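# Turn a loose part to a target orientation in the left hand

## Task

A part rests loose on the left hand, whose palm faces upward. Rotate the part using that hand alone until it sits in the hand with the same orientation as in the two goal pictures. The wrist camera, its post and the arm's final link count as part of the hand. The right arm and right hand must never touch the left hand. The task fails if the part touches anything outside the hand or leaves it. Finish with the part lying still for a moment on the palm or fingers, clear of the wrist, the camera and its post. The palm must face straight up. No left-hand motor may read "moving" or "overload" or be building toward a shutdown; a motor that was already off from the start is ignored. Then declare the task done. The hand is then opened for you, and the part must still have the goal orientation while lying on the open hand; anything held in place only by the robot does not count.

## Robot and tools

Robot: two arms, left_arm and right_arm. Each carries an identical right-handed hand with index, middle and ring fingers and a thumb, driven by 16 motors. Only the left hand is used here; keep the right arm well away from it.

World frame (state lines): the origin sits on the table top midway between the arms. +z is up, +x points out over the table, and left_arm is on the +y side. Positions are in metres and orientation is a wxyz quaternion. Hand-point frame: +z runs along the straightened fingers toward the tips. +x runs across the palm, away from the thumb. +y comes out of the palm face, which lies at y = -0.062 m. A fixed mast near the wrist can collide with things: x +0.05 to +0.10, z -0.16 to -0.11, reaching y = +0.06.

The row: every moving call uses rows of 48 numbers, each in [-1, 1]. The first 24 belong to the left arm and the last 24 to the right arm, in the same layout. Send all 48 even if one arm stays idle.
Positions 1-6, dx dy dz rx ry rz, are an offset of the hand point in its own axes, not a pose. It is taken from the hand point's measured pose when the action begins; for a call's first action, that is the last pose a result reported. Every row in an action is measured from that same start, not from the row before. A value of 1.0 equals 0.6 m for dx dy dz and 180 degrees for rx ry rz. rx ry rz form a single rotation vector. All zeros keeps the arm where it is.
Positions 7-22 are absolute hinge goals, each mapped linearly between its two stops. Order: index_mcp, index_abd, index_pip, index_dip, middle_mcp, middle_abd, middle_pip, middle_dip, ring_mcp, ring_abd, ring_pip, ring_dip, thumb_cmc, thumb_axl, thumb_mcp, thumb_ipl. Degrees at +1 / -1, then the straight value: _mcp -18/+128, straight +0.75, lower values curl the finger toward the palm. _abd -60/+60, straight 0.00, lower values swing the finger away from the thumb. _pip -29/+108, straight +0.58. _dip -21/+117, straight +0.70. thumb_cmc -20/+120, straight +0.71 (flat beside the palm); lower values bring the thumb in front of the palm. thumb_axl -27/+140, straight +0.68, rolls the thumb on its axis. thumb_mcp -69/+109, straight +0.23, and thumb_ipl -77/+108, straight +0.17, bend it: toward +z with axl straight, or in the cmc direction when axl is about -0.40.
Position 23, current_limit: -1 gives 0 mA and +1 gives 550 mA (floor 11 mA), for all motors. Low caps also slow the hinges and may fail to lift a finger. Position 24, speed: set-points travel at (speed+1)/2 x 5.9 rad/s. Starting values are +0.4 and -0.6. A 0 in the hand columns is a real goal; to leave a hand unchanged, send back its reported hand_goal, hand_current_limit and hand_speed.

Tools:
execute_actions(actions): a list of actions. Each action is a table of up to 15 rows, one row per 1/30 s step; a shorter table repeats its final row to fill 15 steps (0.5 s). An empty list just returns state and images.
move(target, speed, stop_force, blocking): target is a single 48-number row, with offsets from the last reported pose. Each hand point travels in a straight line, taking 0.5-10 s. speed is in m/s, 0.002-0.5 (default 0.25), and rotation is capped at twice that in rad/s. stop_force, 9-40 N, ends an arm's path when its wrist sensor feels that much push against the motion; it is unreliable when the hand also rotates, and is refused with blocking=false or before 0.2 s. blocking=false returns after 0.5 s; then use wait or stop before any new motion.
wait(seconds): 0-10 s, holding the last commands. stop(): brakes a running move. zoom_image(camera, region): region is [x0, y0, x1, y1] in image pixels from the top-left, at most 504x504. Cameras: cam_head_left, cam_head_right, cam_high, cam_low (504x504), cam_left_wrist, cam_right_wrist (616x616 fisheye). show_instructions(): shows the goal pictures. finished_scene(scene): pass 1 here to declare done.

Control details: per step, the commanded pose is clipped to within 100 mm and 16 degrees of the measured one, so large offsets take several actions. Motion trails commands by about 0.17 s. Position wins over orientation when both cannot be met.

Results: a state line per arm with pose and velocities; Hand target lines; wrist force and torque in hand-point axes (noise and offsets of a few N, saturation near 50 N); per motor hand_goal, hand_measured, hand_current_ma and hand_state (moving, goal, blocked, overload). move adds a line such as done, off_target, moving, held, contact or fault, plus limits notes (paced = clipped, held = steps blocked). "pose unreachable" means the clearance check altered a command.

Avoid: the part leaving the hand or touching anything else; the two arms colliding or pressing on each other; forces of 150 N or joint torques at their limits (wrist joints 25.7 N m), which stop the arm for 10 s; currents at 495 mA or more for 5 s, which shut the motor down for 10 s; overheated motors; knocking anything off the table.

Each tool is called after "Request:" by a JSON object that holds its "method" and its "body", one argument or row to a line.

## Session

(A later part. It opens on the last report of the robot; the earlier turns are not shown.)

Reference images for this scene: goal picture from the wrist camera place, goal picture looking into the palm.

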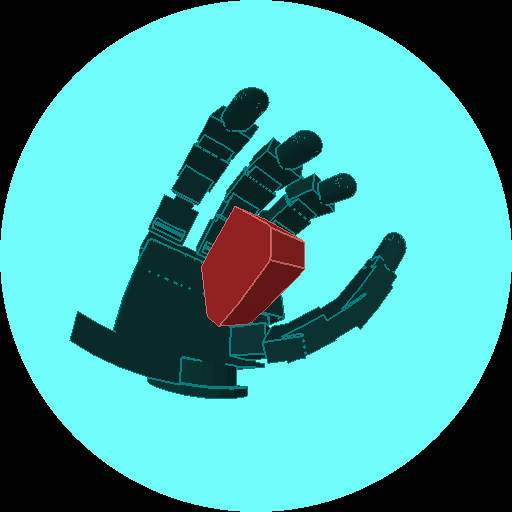

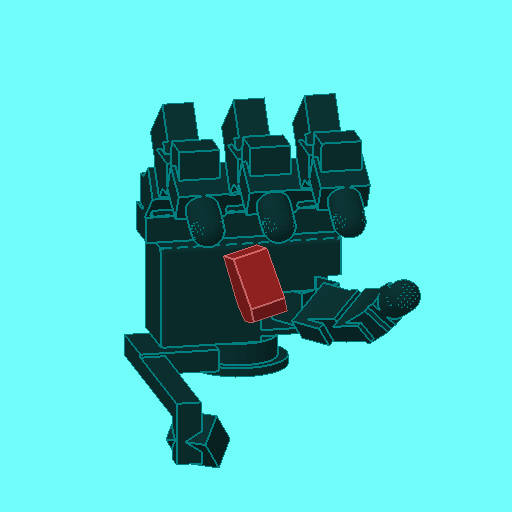

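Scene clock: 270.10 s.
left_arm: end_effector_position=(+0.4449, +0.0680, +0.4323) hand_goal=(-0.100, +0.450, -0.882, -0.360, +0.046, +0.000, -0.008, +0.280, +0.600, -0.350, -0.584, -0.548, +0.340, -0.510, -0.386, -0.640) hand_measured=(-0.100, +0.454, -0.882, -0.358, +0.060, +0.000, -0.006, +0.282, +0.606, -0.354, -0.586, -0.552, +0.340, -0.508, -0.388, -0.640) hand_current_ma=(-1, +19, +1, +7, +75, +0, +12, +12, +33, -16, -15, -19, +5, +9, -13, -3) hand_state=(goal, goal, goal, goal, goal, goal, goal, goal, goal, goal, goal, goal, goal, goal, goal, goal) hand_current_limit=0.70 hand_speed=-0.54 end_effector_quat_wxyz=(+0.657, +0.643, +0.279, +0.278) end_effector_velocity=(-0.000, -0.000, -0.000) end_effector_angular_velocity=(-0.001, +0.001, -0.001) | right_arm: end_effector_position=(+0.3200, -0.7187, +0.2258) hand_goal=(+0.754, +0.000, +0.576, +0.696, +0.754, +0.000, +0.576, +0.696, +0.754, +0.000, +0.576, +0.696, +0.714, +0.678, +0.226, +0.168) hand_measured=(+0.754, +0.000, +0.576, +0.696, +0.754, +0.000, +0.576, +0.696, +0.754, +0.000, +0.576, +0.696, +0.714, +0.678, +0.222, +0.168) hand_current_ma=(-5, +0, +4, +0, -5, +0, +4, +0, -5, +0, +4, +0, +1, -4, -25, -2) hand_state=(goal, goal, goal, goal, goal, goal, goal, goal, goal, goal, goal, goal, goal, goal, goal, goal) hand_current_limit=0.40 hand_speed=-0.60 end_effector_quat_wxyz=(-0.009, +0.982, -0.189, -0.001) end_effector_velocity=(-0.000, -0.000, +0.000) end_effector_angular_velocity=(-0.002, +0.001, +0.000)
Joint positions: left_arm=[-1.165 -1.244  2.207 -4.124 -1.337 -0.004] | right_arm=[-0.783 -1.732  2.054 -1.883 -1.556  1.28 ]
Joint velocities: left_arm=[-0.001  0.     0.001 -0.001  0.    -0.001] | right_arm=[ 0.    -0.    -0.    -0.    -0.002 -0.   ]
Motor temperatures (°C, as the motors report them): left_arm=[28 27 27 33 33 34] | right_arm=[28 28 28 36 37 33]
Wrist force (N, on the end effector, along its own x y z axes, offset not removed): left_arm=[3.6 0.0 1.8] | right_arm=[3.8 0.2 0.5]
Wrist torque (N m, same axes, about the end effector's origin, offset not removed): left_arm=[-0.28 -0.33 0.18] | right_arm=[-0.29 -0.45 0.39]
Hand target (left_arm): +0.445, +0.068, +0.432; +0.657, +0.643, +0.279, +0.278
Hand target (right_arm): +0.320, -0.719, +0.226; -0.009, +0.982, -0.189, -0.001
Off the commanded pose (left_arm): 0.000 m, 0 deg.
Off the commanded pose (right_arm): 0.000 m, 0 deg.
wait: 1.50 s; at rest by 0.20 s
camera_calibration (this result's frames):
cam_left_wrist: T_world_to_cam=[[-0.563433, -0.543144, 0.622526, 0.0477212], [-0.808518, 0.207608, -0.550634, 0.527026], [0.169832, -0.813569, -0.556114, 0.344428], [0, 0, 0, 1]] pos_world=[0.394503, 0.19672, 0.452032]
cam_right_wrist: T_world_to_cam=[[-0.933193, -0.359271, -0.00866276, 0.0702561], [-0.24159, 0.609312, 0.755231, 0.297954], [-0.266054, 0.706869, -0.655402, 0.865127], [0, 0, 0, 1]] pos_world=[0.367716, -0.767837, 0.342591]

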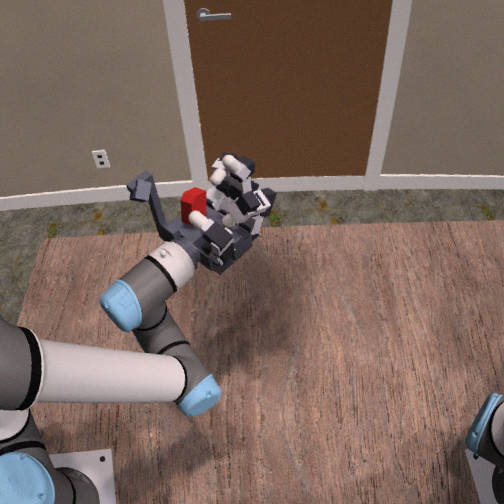

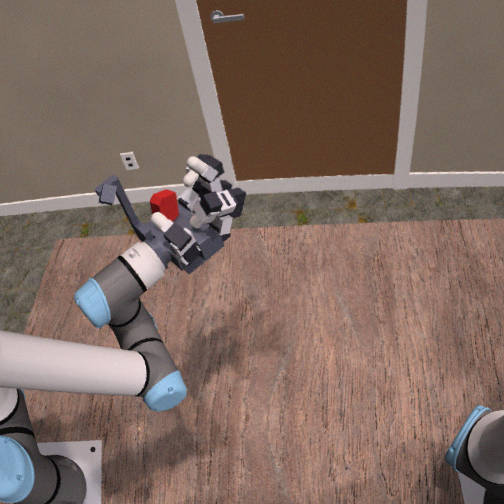

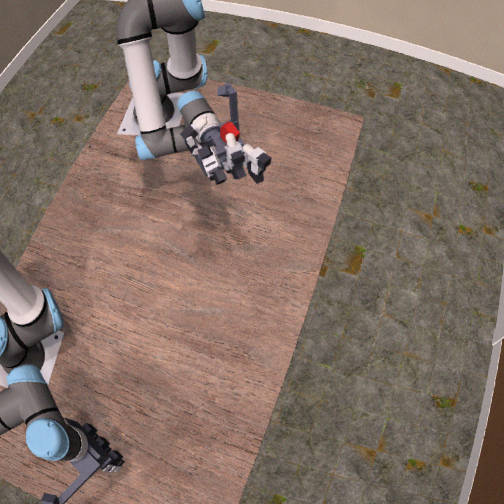

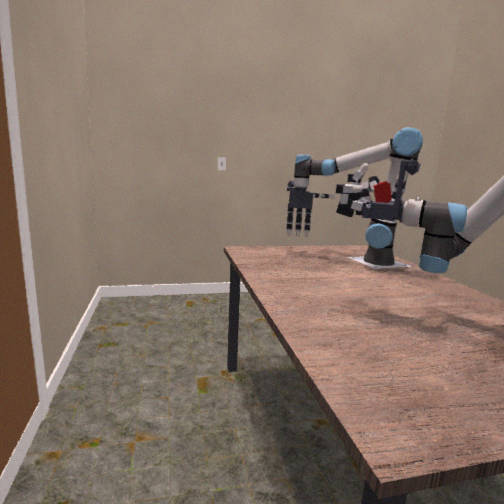

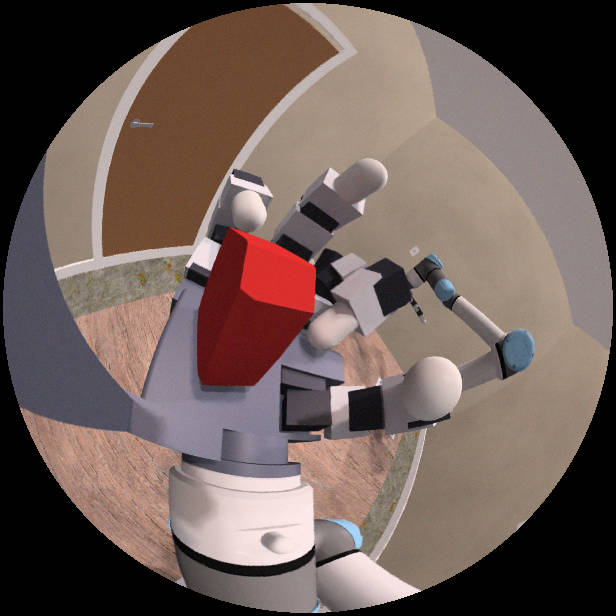

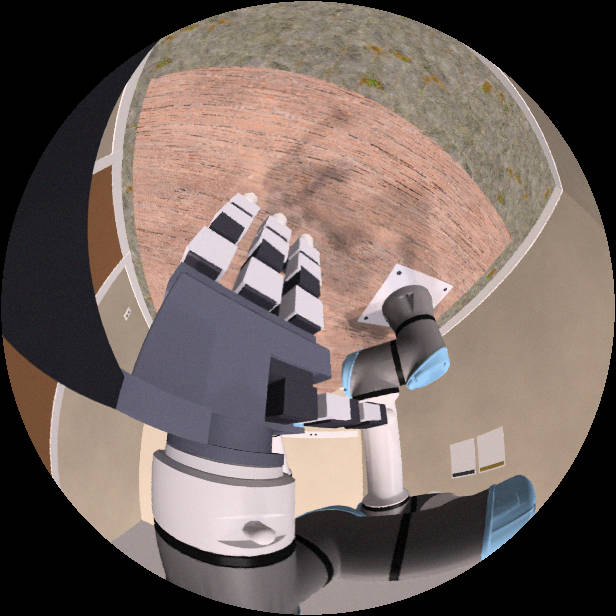

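Request:
{"method": "execute_actions", "body": {
  "actions": [
    [[0,0,0,0,0,0, 0.05,0.1,-0.70,-0.30, 0.046,0,-0.008,0.28, 0.45,-0.342,-0.956,-0.362, 0.10,-0.557,-0.524,-0.807, 0.7,-0.54, 0,0,0,0,0,0, 0.754,0,0.576,0.696, 0.754,0,0.576,0.696, 0.754,0,0.576,0.696, 0.714,0.678,0.226,0.168, 0.4,-0.6]],
    [[0,0,0,0,0,0, 0.05,0.1,-0.70,-0.30, 0.046,0,-0.008,0.28, 0.11,-0.342,-0.956,-0.362, -0.148,-0.557,-0.524,-0.807, 0.5,-0.62, 0,0,0,0,0,0, 0.754,0,0.576,0.696, 0.754,0,0.576,0.696, 0.754,0,0.576,0.696, 0.714,0.678,0.226,0.168, 0.4,-0.6]]
  ]
}}

Request:
{"method": "zoom_image", "body": {
  "camera": "cam_left_wrist",
  "region": [140, 170, 420, 450]
}}

Scene clock: 361.63 s.
left_arm: end_effector_position=(+0.4449, +0.0680, +0.4323) hand_goal=(+0.050, +0.100, -0.700, -0.300, +0.046, +0.000, -0.008, +0.280, +0.110, -0.342, -0.956, -0.362, -0.148, -0.556, -0.524, -0.806) hand_measured=(+0.052, +0.104, -0.706, -0.304, +0.060, +0.000, -0.006, +0.282, +0.124, -0.346, -0.956, -0.366, -0.140, -0.554, -0.524, -0.806) hand_current_ma=(+9, +16, -38, -19, +75, +0, +12, +12, +48, -15, +1, -19, +42, +8, -5, +4) hand_state=(goal, goal, goal, goal, goal, goal, goal, goal, moving, goal, goal, goal, goal, goal, goal, goal) hand_current_limit=0.50 hand_speed=-0.62 end_effector_quat_wxyz=(+0.657, +0.643, +0.279, +0.278) end_effector_velocity=(-0.000, -0.000, +0.000) end_effector_angular_velocity=(-0.001, +0.000, -0.001) | right_arm: end_effector_position=(+0.3200, -0.7187, +0.2258) hand_goal=(+0.754, +0.000, +0.576, +0.696, +0.754, +0.000, +0.576, +0.696, +0.754, +0.000, +0.576, +0.696, +0.714, +0.678, +0.226, +0.168) hand_measured=(+0.754, +0.000, +0.576, +0.696, +0.754, +0.000, +0.576, +0.696, +0.754, +0.000, +0.576, +0.696, +0.714, +0.678, +0.222, +0.168) hand_current_ma=(-5, +0, +4, +0, -5, +0, +4, +0, -5, +0, +4, +0, +1, -4, -25, -2) hand_state=(goal, goal, goal, goal, goal, goal, goal, goal, goal, goal, goal, goal, goal, goal, goal, goal) hand_current_limit=0.40 hand_speed=-0.60 end_effector_quat_wxyz=(-0.009, +0.982, -0.189, -0.001) end_effector_velocity=(+0.000, +0.000, -0.000) end_effector_angular_velocity=(+0.001, -0.000, +0.001)
Joint positions: left_arm=[-1.165 -1.244  2.207 -4.124 -1.337 -0.004] | right_arm=[-0.783 -1.732  2.054 -1.883 -1.556  1.28 ]
Joint velocities: left_arm=[-0.001  0.    -0.    -0.    -0.    -0.001] | right_arm=[ 0.     0.     0.     0.     0.001 -0.001]
Motor temperatures (°C, as the motors report them): left_arm=[28 27 27 33 33 34] | right_arm=[28 28 28 36 37 33]
Wrist force (N, on the end effector, along its own x y z axes, offset not removed): left_arm=[2.3 -1.7 0.0] | right_arm=[3.4 -0.5 0.7]
Wrist torque (N m, same axes, about the end effector's origin, offset not removed): left_arm=[-0.34 -0.03 0.00] | right_arm=[-0.31 -0.54 0.37]
Hand target (left_arm): +0.445, +0.068, +0.432; +0.657, +0.643, +0.279, +0.278
Hand target (right_arm): +0.320, -0.719, +0.226; -0.009, +0.982, -0.189, -0.001
Off the commanded pose (left_arm): 0.000 m, 0 deg.
Off the commanded pose (right_arm): 0.000 m, 0 deg.
Step readings (end_effector_position; steps 1 to 15: 1st action; 16 to 30: 2nd action):
0: left_arm (+0.4449, +0.0680, +0.4323) | right_arm (+0.3200, -0.7187, +0.2258)
1: left_arm (+0.4449, +0.0680, +0.4323) | right_arm (+0.3200, -0.7187, +0.2258)
2: left_arm (+0.4449, +0.0680, +0.4323) | right_arm (+0.3200, -0.7187, +0.2258)
4: left_arm (+0.4449, +0.0680, +0.4323) | right_arm (+0.3200, -0.7187, +0.2258)
8: left_arm (+0.4449, +0.0680, +0.4323) | right_arm (+0.3200, -0.7187, +0.2258)
15: left_arm (+0.4449, +0.0680, +0.4323) | right_arm (+0.3200, -0.7187, +0.2258)
16: left_arm (+0.4449, +0.0680, +0.4323) | right_arm (+0.3200, -0.7187, +0.2258)
17: left_arm (+0.4449, +0.0680, +0.4323) | right_arm (+0.3200, -0.7187, +0.2258)
19: left_arm (+0.4449, +0.0680, +0.4323) | right_arm (+0.3200, -0.7187, +0.2258)
23: left_arm (+0.4449, +0.0680, +0.4323) | right_arm (+0.3200, -0.7187, +0.2258)
30: end_effector_position above
camera_calibration (this result's frames):
cam_left_wrist: T_world_to_cam=[[-0.563433, -0.543143, 0.622526, 0.0477211], [-0.808518, 0.207608, -0.550634, 0.527026], [0.169832, -0.813569, -0.556114, 0.344428], [0, 0, 0, 1]] pos_world=[0.394503, 0.19672, 0.452032]
cam_right_wrist: T_world_to_cam=[[-0.933193, -0.359271, -0.0086628, 0.0702562], [-0.24159, 0.609311, 0.755231, 0.297953], [-0.266054, 0.706869, -0.655401, 0.865127], [0, 0, 0, 1]] pos_world=[0.367716, -0.767837, 0.342591]

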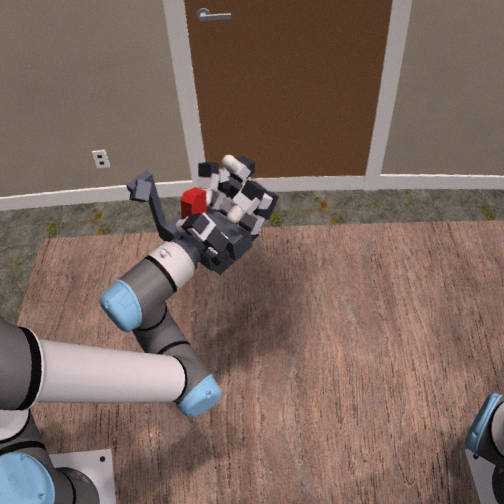

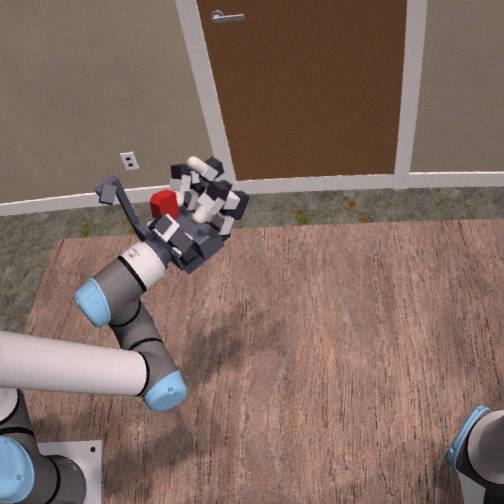

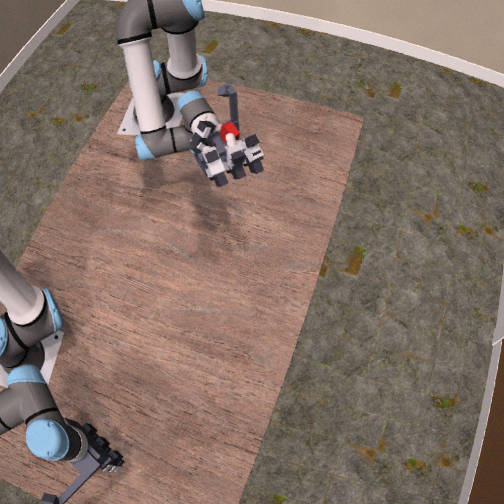

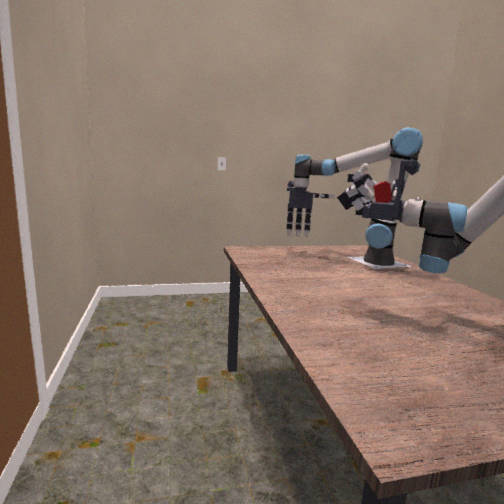

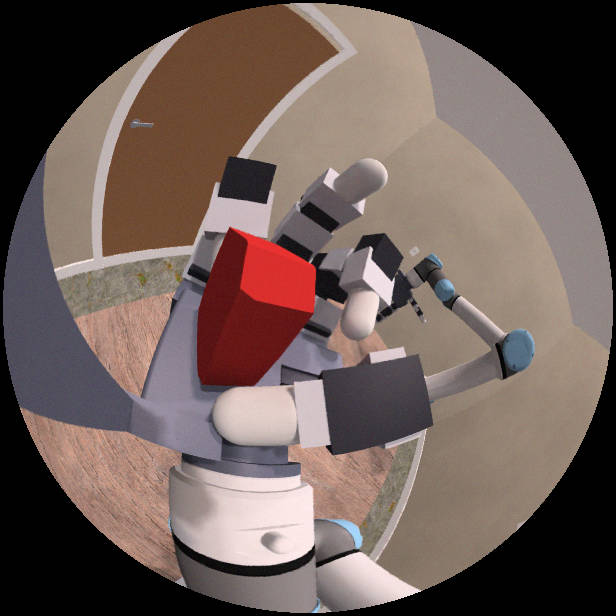

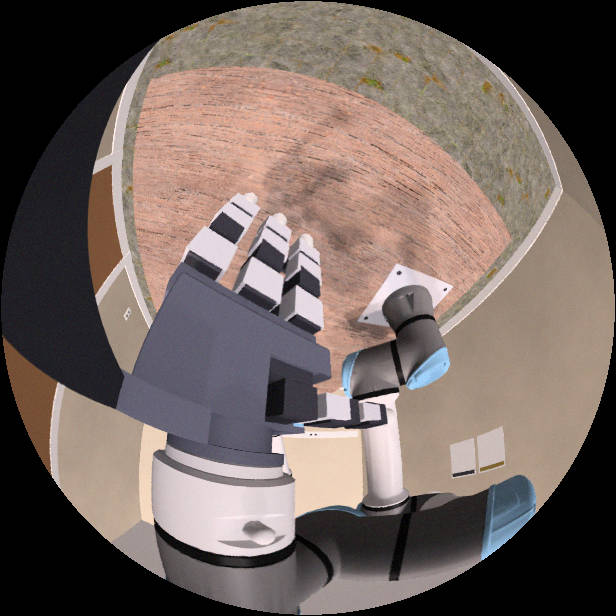

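Region (140, 170, 420, 450) of cam_left_wrist's 616x616 image, scaled by 1.800, with more detail than that image has.

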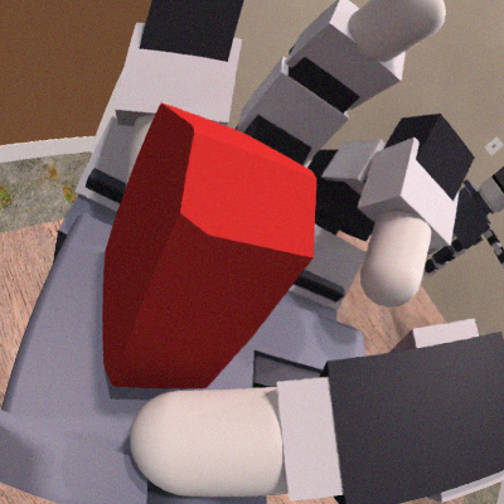

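Request:
{"method": "execute_actions", "body": {
  "actions": []
}}

Request:
{"method": "show_instructions", "body": {

}}

Scene clock: 376.07 s.
left_arm: end_effector_position=(+0.4449, +0.0680, +0.4323) hand_goal=(+0.050, +0.100, -0.700, -0.300, +0.046, +0.000, -0.008, +0.280, +0.110, -0.342, -0.956, -0.362, -0.148, -0.556, -0.524, -0.806) hand_measured=(+0.052, +0.104, -0.706, -0.304, +0.060, +0.000, -0.006, +0.282, +0.120, -0.346, -0.956, -0.366, -0.140, -0.554, -0.524, -0.806) hand_current_ma=(+9, +16, -38, -19, +75, +0, +12, +12, +61, -15, +1, -19, +42, +8, -5, +4) hand_state=(goal, goal, goal, goal, goal, goal, goal, goal, goal, goal, goal, goal, goal, goal, goal, goal) hand_current_limit=0.50 hand_speed=-0.62 end_effector_quat_wxyz=(+0.657, +0.643, +0.279, +0.278) end_effector_velocity=(-0.000, +0.000, -0.000) end_effector_angular_velocity=(+0.001, +0.001, +0.000) | right_arm: end_effector_position=(+0.3200, -0.7187, +0.2258) hand_goal=(+0.754, +0.000, +0.576, +0.696, +0.754, +0.000, +0.576, +0.696, +0.754, +0.000, +0.576, +0.696, +0.714, +0.678, +0.226, +0.168) hand_measured=(+0.754, +0.000, +0.576, +0.696, +0.754, +0.000, +0.576, +0.696, +0.754, +0.000, +0.576, +0.696, +0.714, +0.678, +0.222, +0.168) hand_current_ma=(-5, +0, +4, +0, -5, +0, +4, +0, -5, +0, +4, +0, +1, -4, -25, -2) hand_state=(goal, goal, goal, goal, goal, goal, goal, goal, goal, goal, goal, goal, goal, goal, goal, goal) hand_current_limit=0.40 hand_speed=-0.60 end_effector_quat_wxyz=(-0.009, +0.982, -0.189, -0.001) end_effector_velocity=(-0.000, -0.000, -0.000) end_effector_angular_velocity=(-0.001, +0.001, -0.000)
Joint positions: left_arm=[-1.165 -1.244  2.207 -4.124 -1.337 -0.004] | right_arm=[-0.783 -1.732  2.054 -1.883 -1.556  1.28 ]
Joint velocities: left_arm=[ 0.     0.     0.001  0.    -0.    -0.   ] | right_arm=[ 0.     0.001 -0.    -0.    -0.001  0.   ]
Motor temperatures (°C, as the motors report them): left_arm=[28 27 27 33 33 34] | right_arm=[28 28 28 36 37 33]
Wrist force (N, on the end effector, along its own x y z axes, offset not removed): left_arm=[1.0 -1.5 0.6] | right_arm=[3.3 -0.2 1.5]
Wrist torque (N m, same axes, about the end effector's origin, offset not removed): left_arm=[-0.35 0.08 -0.08] | right_arm=[-0.31 -0.40 0.37]
Hand target (left_arm): +0.445, +0.068, +0.432; +0.657, +0.643, +0.279, +0.278
Hand target (right_arm): +0.320, -0.719, +0.226; -0.009, +0.982, -0.189, -0.001
Off the commanded pose (left_arm): 0.000 m, 0 deg.
Off the commanded pose (right_arm): 0.000 m, 0 deg.
camera_calibration (this result's frames):
cam_left_wrist: T_world_to_cam=[[-0.563433, -0.543143, 0.622526, 0.0477212], [-0.808518, 0.207608, -0.550635, 0.527026], [0.169832, -0.813569, -0.556114, 0.344428], [0, 0, 0, 1]] pos_world=[0.394503, 0.19672, 0.452032]
cam_right_wrist: T_world_to_cam=[[-0.933193, -0.359271, -0.00866241, 0.0702559], [-0.24159, 0.609311, 0.755231, 0.297953], [-0.266054, 0.706869, -0.655401, 0.865127], [0, 0, 0, 1]] pos_world=[0.367716, -0.767837, 0.342591]

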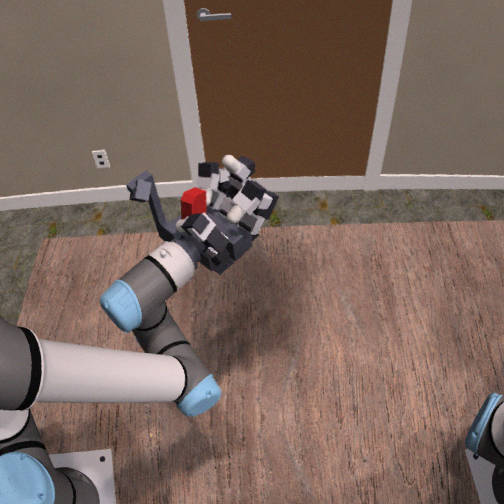

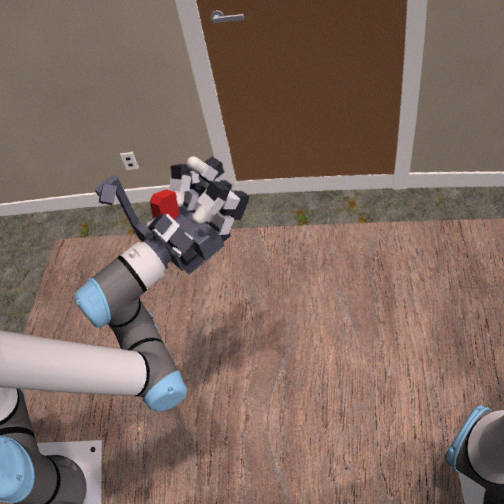

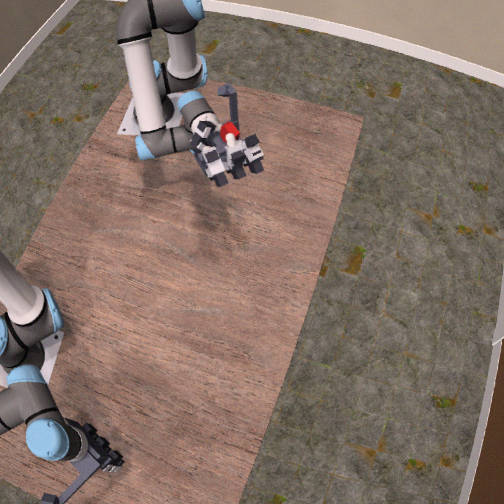

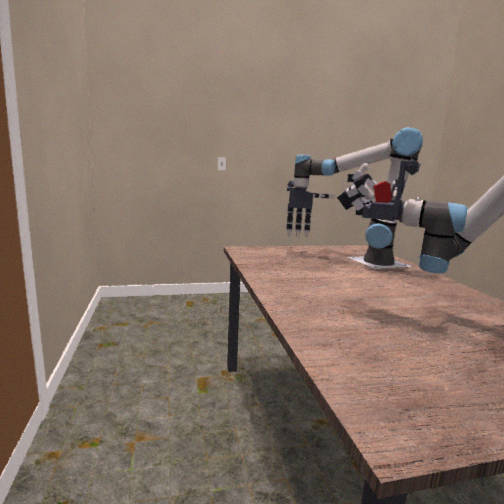

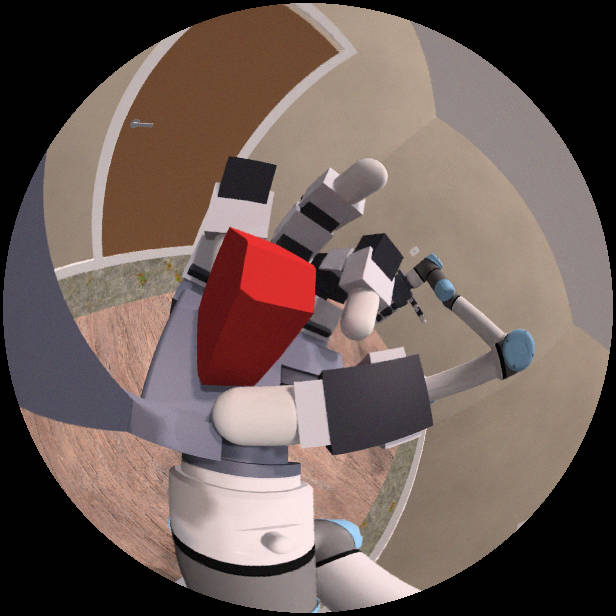

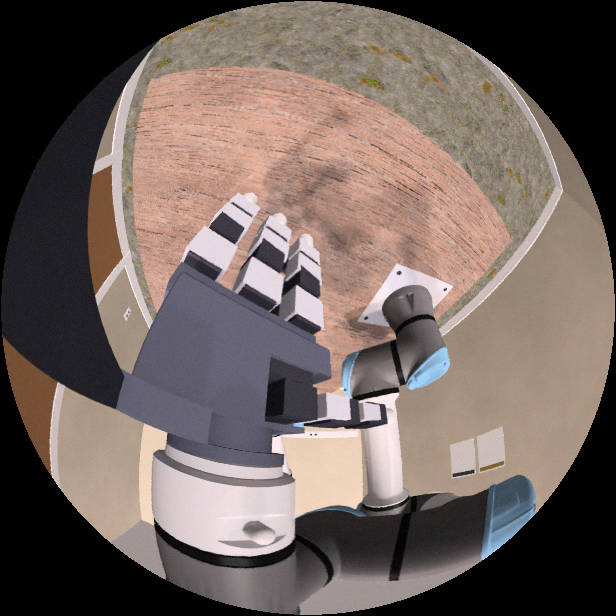

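Reference images for this scene: goal picture from the wrist camera place, goal picture looking into the palm.

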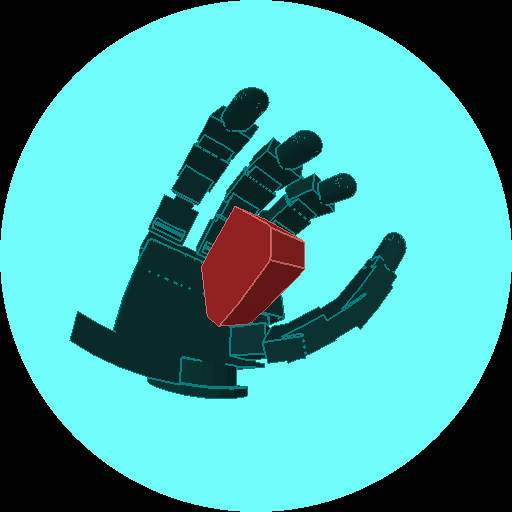

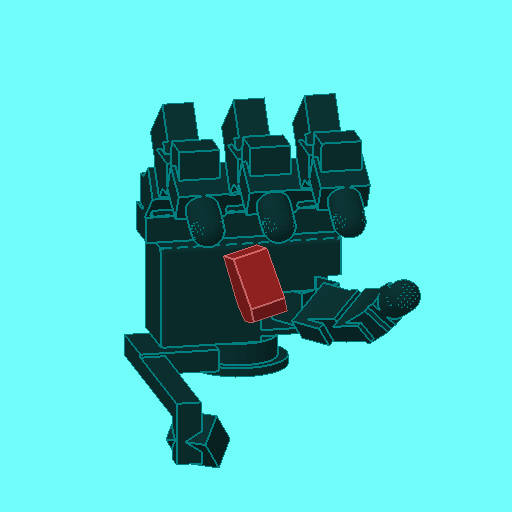

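Request:
{"method": "zoom_image", "body": {
  "camera": "cam_left_wrist",
  "region": [160, 200, 360, 400]
}}

Request:
{"method": "zoom_image", "body": {
  "camera": "cam_low",
  "region": [345, 155, 425, 235]
}}

Request:
{"method": "zoom_image", "body": {
  "camera": "cam_head_right",
  "region": [120, 140, 260, 280]
}}

Region (160, 200, 360, 400) of cam_left_wrist's 616x616 image, scaled by 2.520, with more detail than that image has.

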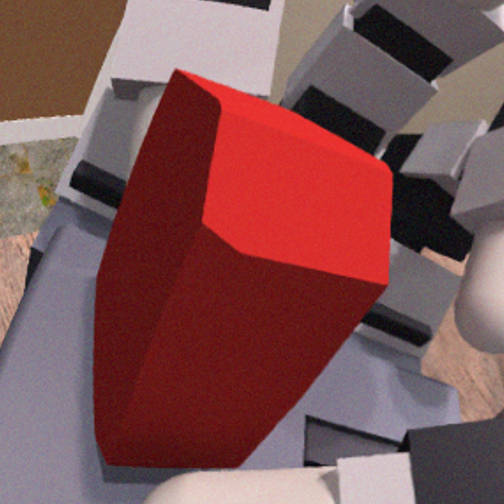

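Region (345, 155, 425, 235) of cam_low's 504x504 image, scaled by 6.300, with more detail than that image has.

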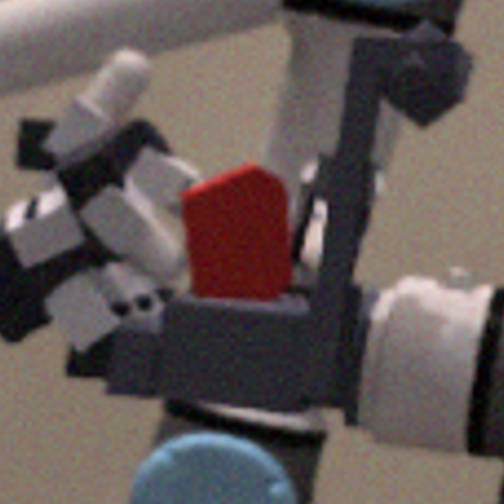

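Region (120, 140, 260, 280) of cam_head_right's 504x504 image, scaled by 3.600, with more detail than that image has.

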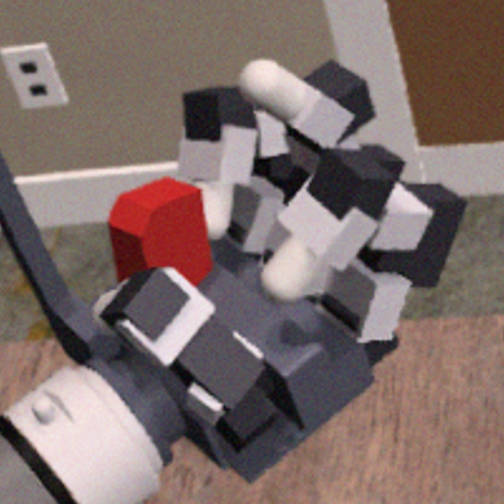

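Request:
{"method": "execute_actions", "body": {
  "actions": [
    [[0,0,0,0,0,0, 0.05,0.1,-0.70,-0.30, 0.046,0,-0.008,0.28, 0.03,-0.342,-0.954,-0.36, -0.148,-0.545,-0.524,-0.807, 0.4,-0.82, 0,0,0,0,0,0, 0.754,0,0.576,0.696, 0.754,0,0.576,0.696, 0.754,0,0.576,0.696, 0.714,0.678,0.226,0.168, 0.4,-0.6],[0,0,0,0,0,0, 0.05,0.1,-0.70,-0.30, 0.046,0,-0.008,0.28, 0.03,-0.342,-0.954,-0.36, -0.148,-0.545,-0.524,-0.807, 0.4,-0.82, 0,0,0,0,0,0, 0.754,0,0.576,0.696, 0.754,0,0.576,0.696, 0.754,0,0.576,0.696, 0.714,0.678,0.226,0.168, 0.4,-0.6],[0,0,0,0,0,0, 0.05,0.1,-0.70,-0.30, 0.046,0,-0.008,0.28, 0.03,-0.342,-0.954,-0.36, -0.148,-0.545,-0.524,-0.807, 0.4,-0.82, 0,0,0,0,0,0, 0.754,0,0.576,0.696, 0.754,0,0.576,0.696, 0.754,0,0.576,0.696, 0.714,0.678,0.226,0.168, 0.4,-0.6],[0,0,0,0,0,0, 0.05,0.1,-0.70,-0.30, 0.046,0,-0.008,0.28, 0.03,-0.342,-0.954,-0.36, -0.148,-0.545,-0.524,-0.807, 0.4,-0.82, 0,0,0,0,0,0, 0.754,0,0.576,0.696, 0.754,0,0.576,0.696, 0.754,0,0.576,0.696, 0.714,0.678,0.226,0.168, 0.4,-0.6],[0,0,0,0,0,0, 0.05,0.1,-0.70,-0.30, 0.046,0,-0.008,0.28, 0.02,-0.342,-0.948,-0.354, -0.148,-0.467,-0.524,-0.807, 0.4,-0.82, 0,0,0,0,0,0, 0.754,0,0.576,0.696, 0.754,0,0.576,0.696, 0.754,0,0.576,0.696, 0.714,0.678,0.226,0.168, 0.4,-0.6]]
  ]
}}

Request:
{"method": "zoom_image", "body": {
  "camera": "cam_left_wrist",
  "region": [140, 170, 420, 450]
}}

Request:
{"method": "zoom_image", "body": {
  "camera": "cam_low",
  "region": [345, 155, 425, 235]
}}

Scene clock: 462.67 s.
left_arm: end_effector_position=(+0.4449, +0.0680, +0.4323) hand_goal=(+0.050, +0.100, -0.700, -0.300, +0.046, +0.000, -0.008, +0.280, +0.020, -0.342, -0.948, -0.354, -0.148, -0.466, -0.524, -0.806) hand_measured=(+0.052, +0.104, -0.706, -0.304, +0.060, +0.000, -0.006, +0.282, +0.036, -0.346, -0.954, -0.360, -0.146, -0.510, -0.526, -0.806) hand_current_ma=(+9, +16, -38, -19, +75, +0, +12, +12, +85, -15, -35, -29, +9, -295, -10, +4) hand_state=(goal, goal, goal, goal, goal, goal, goal, goal, goal, goal, goal, goal, goal, blocked, goal, goal) hand_current_limit=0.40 hand_speed=-0.82 end_effector_quat_wxyz=(+0.657, +0.643, +0.279, +0.278) end_effector_velocity=(-0.000, +0.000, +0.000) end_effector_angular_velocity=(-0.001, -0.000, -0.000) | right_arm: end_effector_position=(+0.3200, -0.7187, +0.2258) hand_goal=(+0.754, +0.000, +0.576, +0.696, +0.754, +0.000, +0.576, +0.696, +0.754, +0.000, +0.576, +0.696, +0.714, +0.678, +0.226, +0.168) hand_measured=(+0.754, +0.000, +0.576, +0.696, +0.754, +0.000, +0.576, +0.696, +0.754, +0.000, +0.576, +0.696, +0.714, +0.678, +0.222, +0.168) hand_current_ma=(-5, +0, +4, +0, -5, +0, +4, +0, -5, +0, +4, +0, +1, -4, -25, -2) hand_state=(goal, goal, goal, goal, goal, goal, goal, goal, goal, goal, goal, goal, goal, goal, goal, goal) hand_current_limit=0.40 hand_speed=-0.60 end_effector_quat_wxyz=(-0.009, +0.982, -0.189, -0.001) end_effector_velocity=(-0.000, +0.000, +0.000) end_effector_angular_velocity=(-0.000, -0.001, -0.000)
Joint positions: left_arm=[-1.165 -1.244  2.207 -4.124 -1.337 -0.004] | right_arm=[-0.783 -1.732  2.054 -1.883 -1.556  1.28 ]
Joint velocities: left_arm=[-0.    -0.     0.    -0.001  0.    -0.   ] | right_arm=[-0.    -0.001  0.    -0.     0.     0.   ]
Motor temperatures (°C, as the motors report them): left_arm=[28 27 27 33 33 34] | right_arm=[28 28 28 36 37 33]
Wrist force (N, on the end effector, along its own x y z axes, offset not removed): left_arm=[2.2 -0.9 1.8] | right_arm=[3.6 2.2 2.8]
Wrist torque (N m, same axes, about the end effector's origin, offset not removed): left_arm=[-0.37 -0.13 0.06] | right_arm=[-0.04 -0.44 0.39]
Hand target (left_arm): +0.445, +0.068, +0.432; +0.657, +0.643, +0.279, +0.278
Hand target (right_arm): +0.320, -0.719, +0.226; -0.009, +0.982, -0.189, -0.001
Off the commanded pose (left_arm): 0.000 m, 0 deg.
Off the commanded pose (right_arm): 0.000 m, 0 deg.
Step readings (end_effector_position):
0: left_arm (+0.4449, +0.0680, +0.4323) | right_arm (+0.3200, -0.7187, +0.2258)
1: left_arm (+0.4449, +0.0680, +0.4323) | right_arm (+0.3200, -0.7187, +0.2258)
2: left_arm (+0.4449, +0.0680, +0.4323) | right_arm (+0.3200, -0.7187, +0.2258)
4: left_arm (+0.4449, +0.0680, +0.4323) | right_arm (+0.3200, -0.7187, +0.2258)
8: left_arm (+0.4449, +0.0680, +0.4323) | right_arm (+0.3200, -0.7187, +0.2258)
15: end_effector_position above
camera_calibration (this result's frames):
cam_left_wrist: T_world_to_cam=[[-0.563433, -0.543143, 0.622526, 0.0477212], [-0.808518, 0.207608, -0.550635, 0.527026], [0.169832, -0.813569, -0.556114, 0.344428], [0, 0, 0, 1]] pos_world=[0.394503, 0.19672, 0.452032]
cam_right_wrist: T_world_to_cam=[[-0.933193, -0.359271, -0.00866248, 0.0702559], [-0.24159, 0.609311, 0.755231, 0.297953], [-0.266054, 0.706869, -0.655401, 0.865127], [0, 0, 0, 1]] pos_world=[0.367716, -0.767837, 0.342591]

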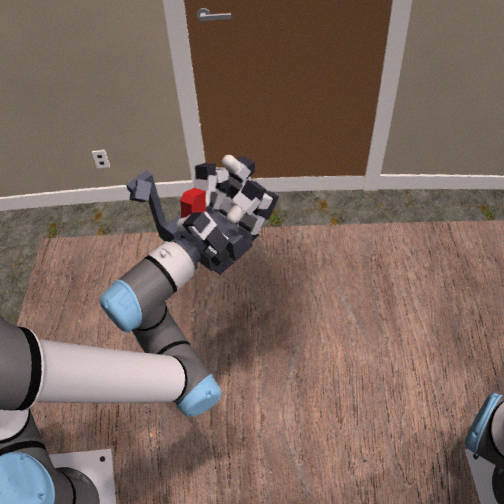

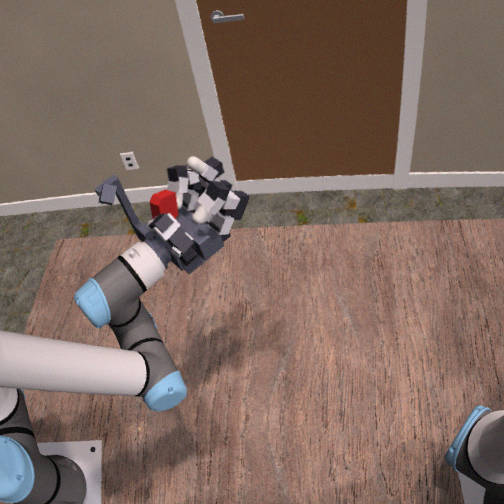

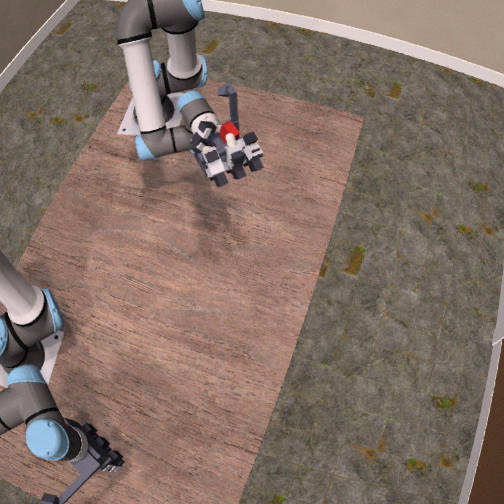

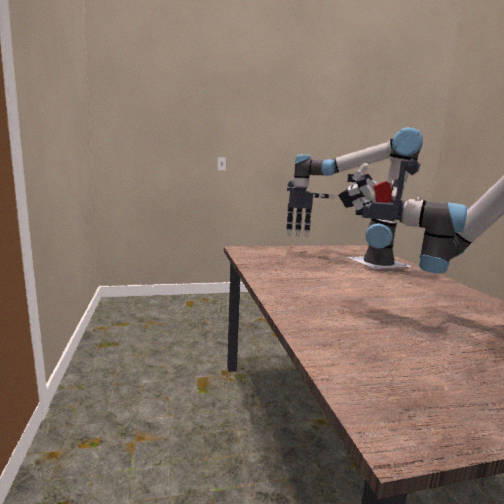

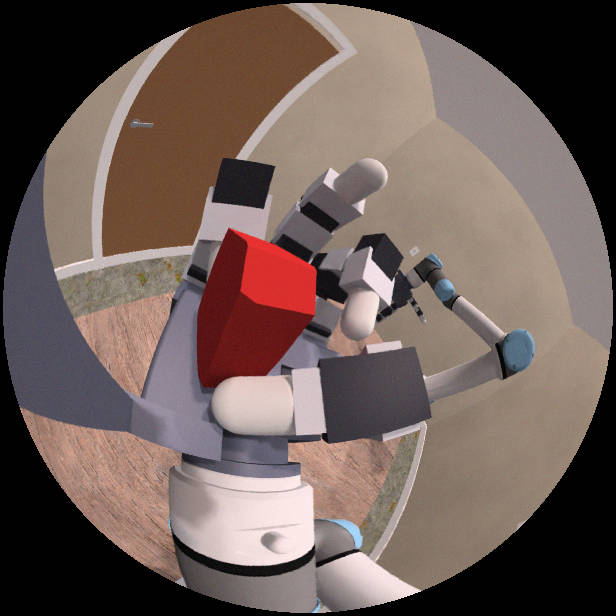

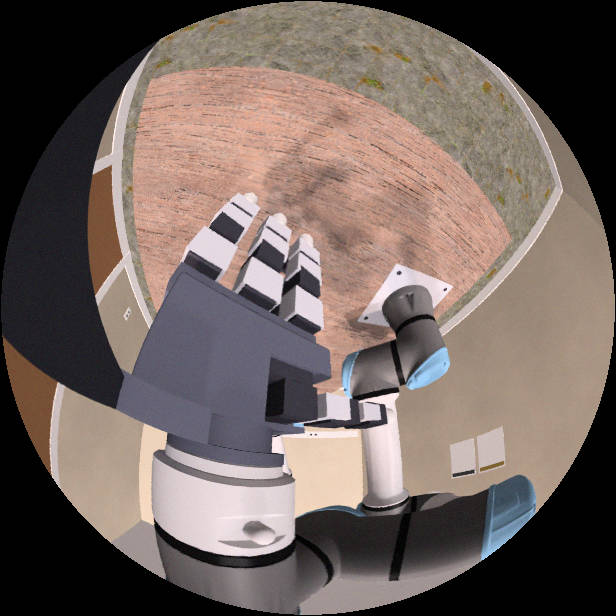

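Region (140, 170, 420, 450) of cam_left_wrist's 616x616 image, scaled by 1.800, with more detail than that image has.

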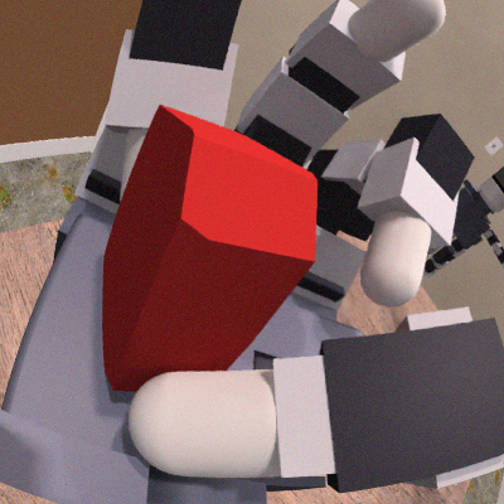

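Region (345, 155, 425, 235) of cam_low's 504x504 image, scaled by 6.300, with more detail than that image has.

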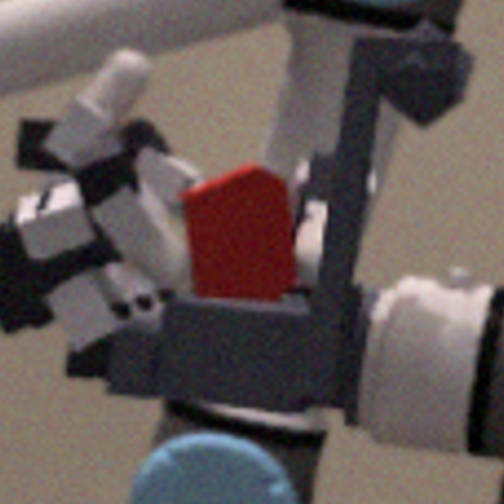

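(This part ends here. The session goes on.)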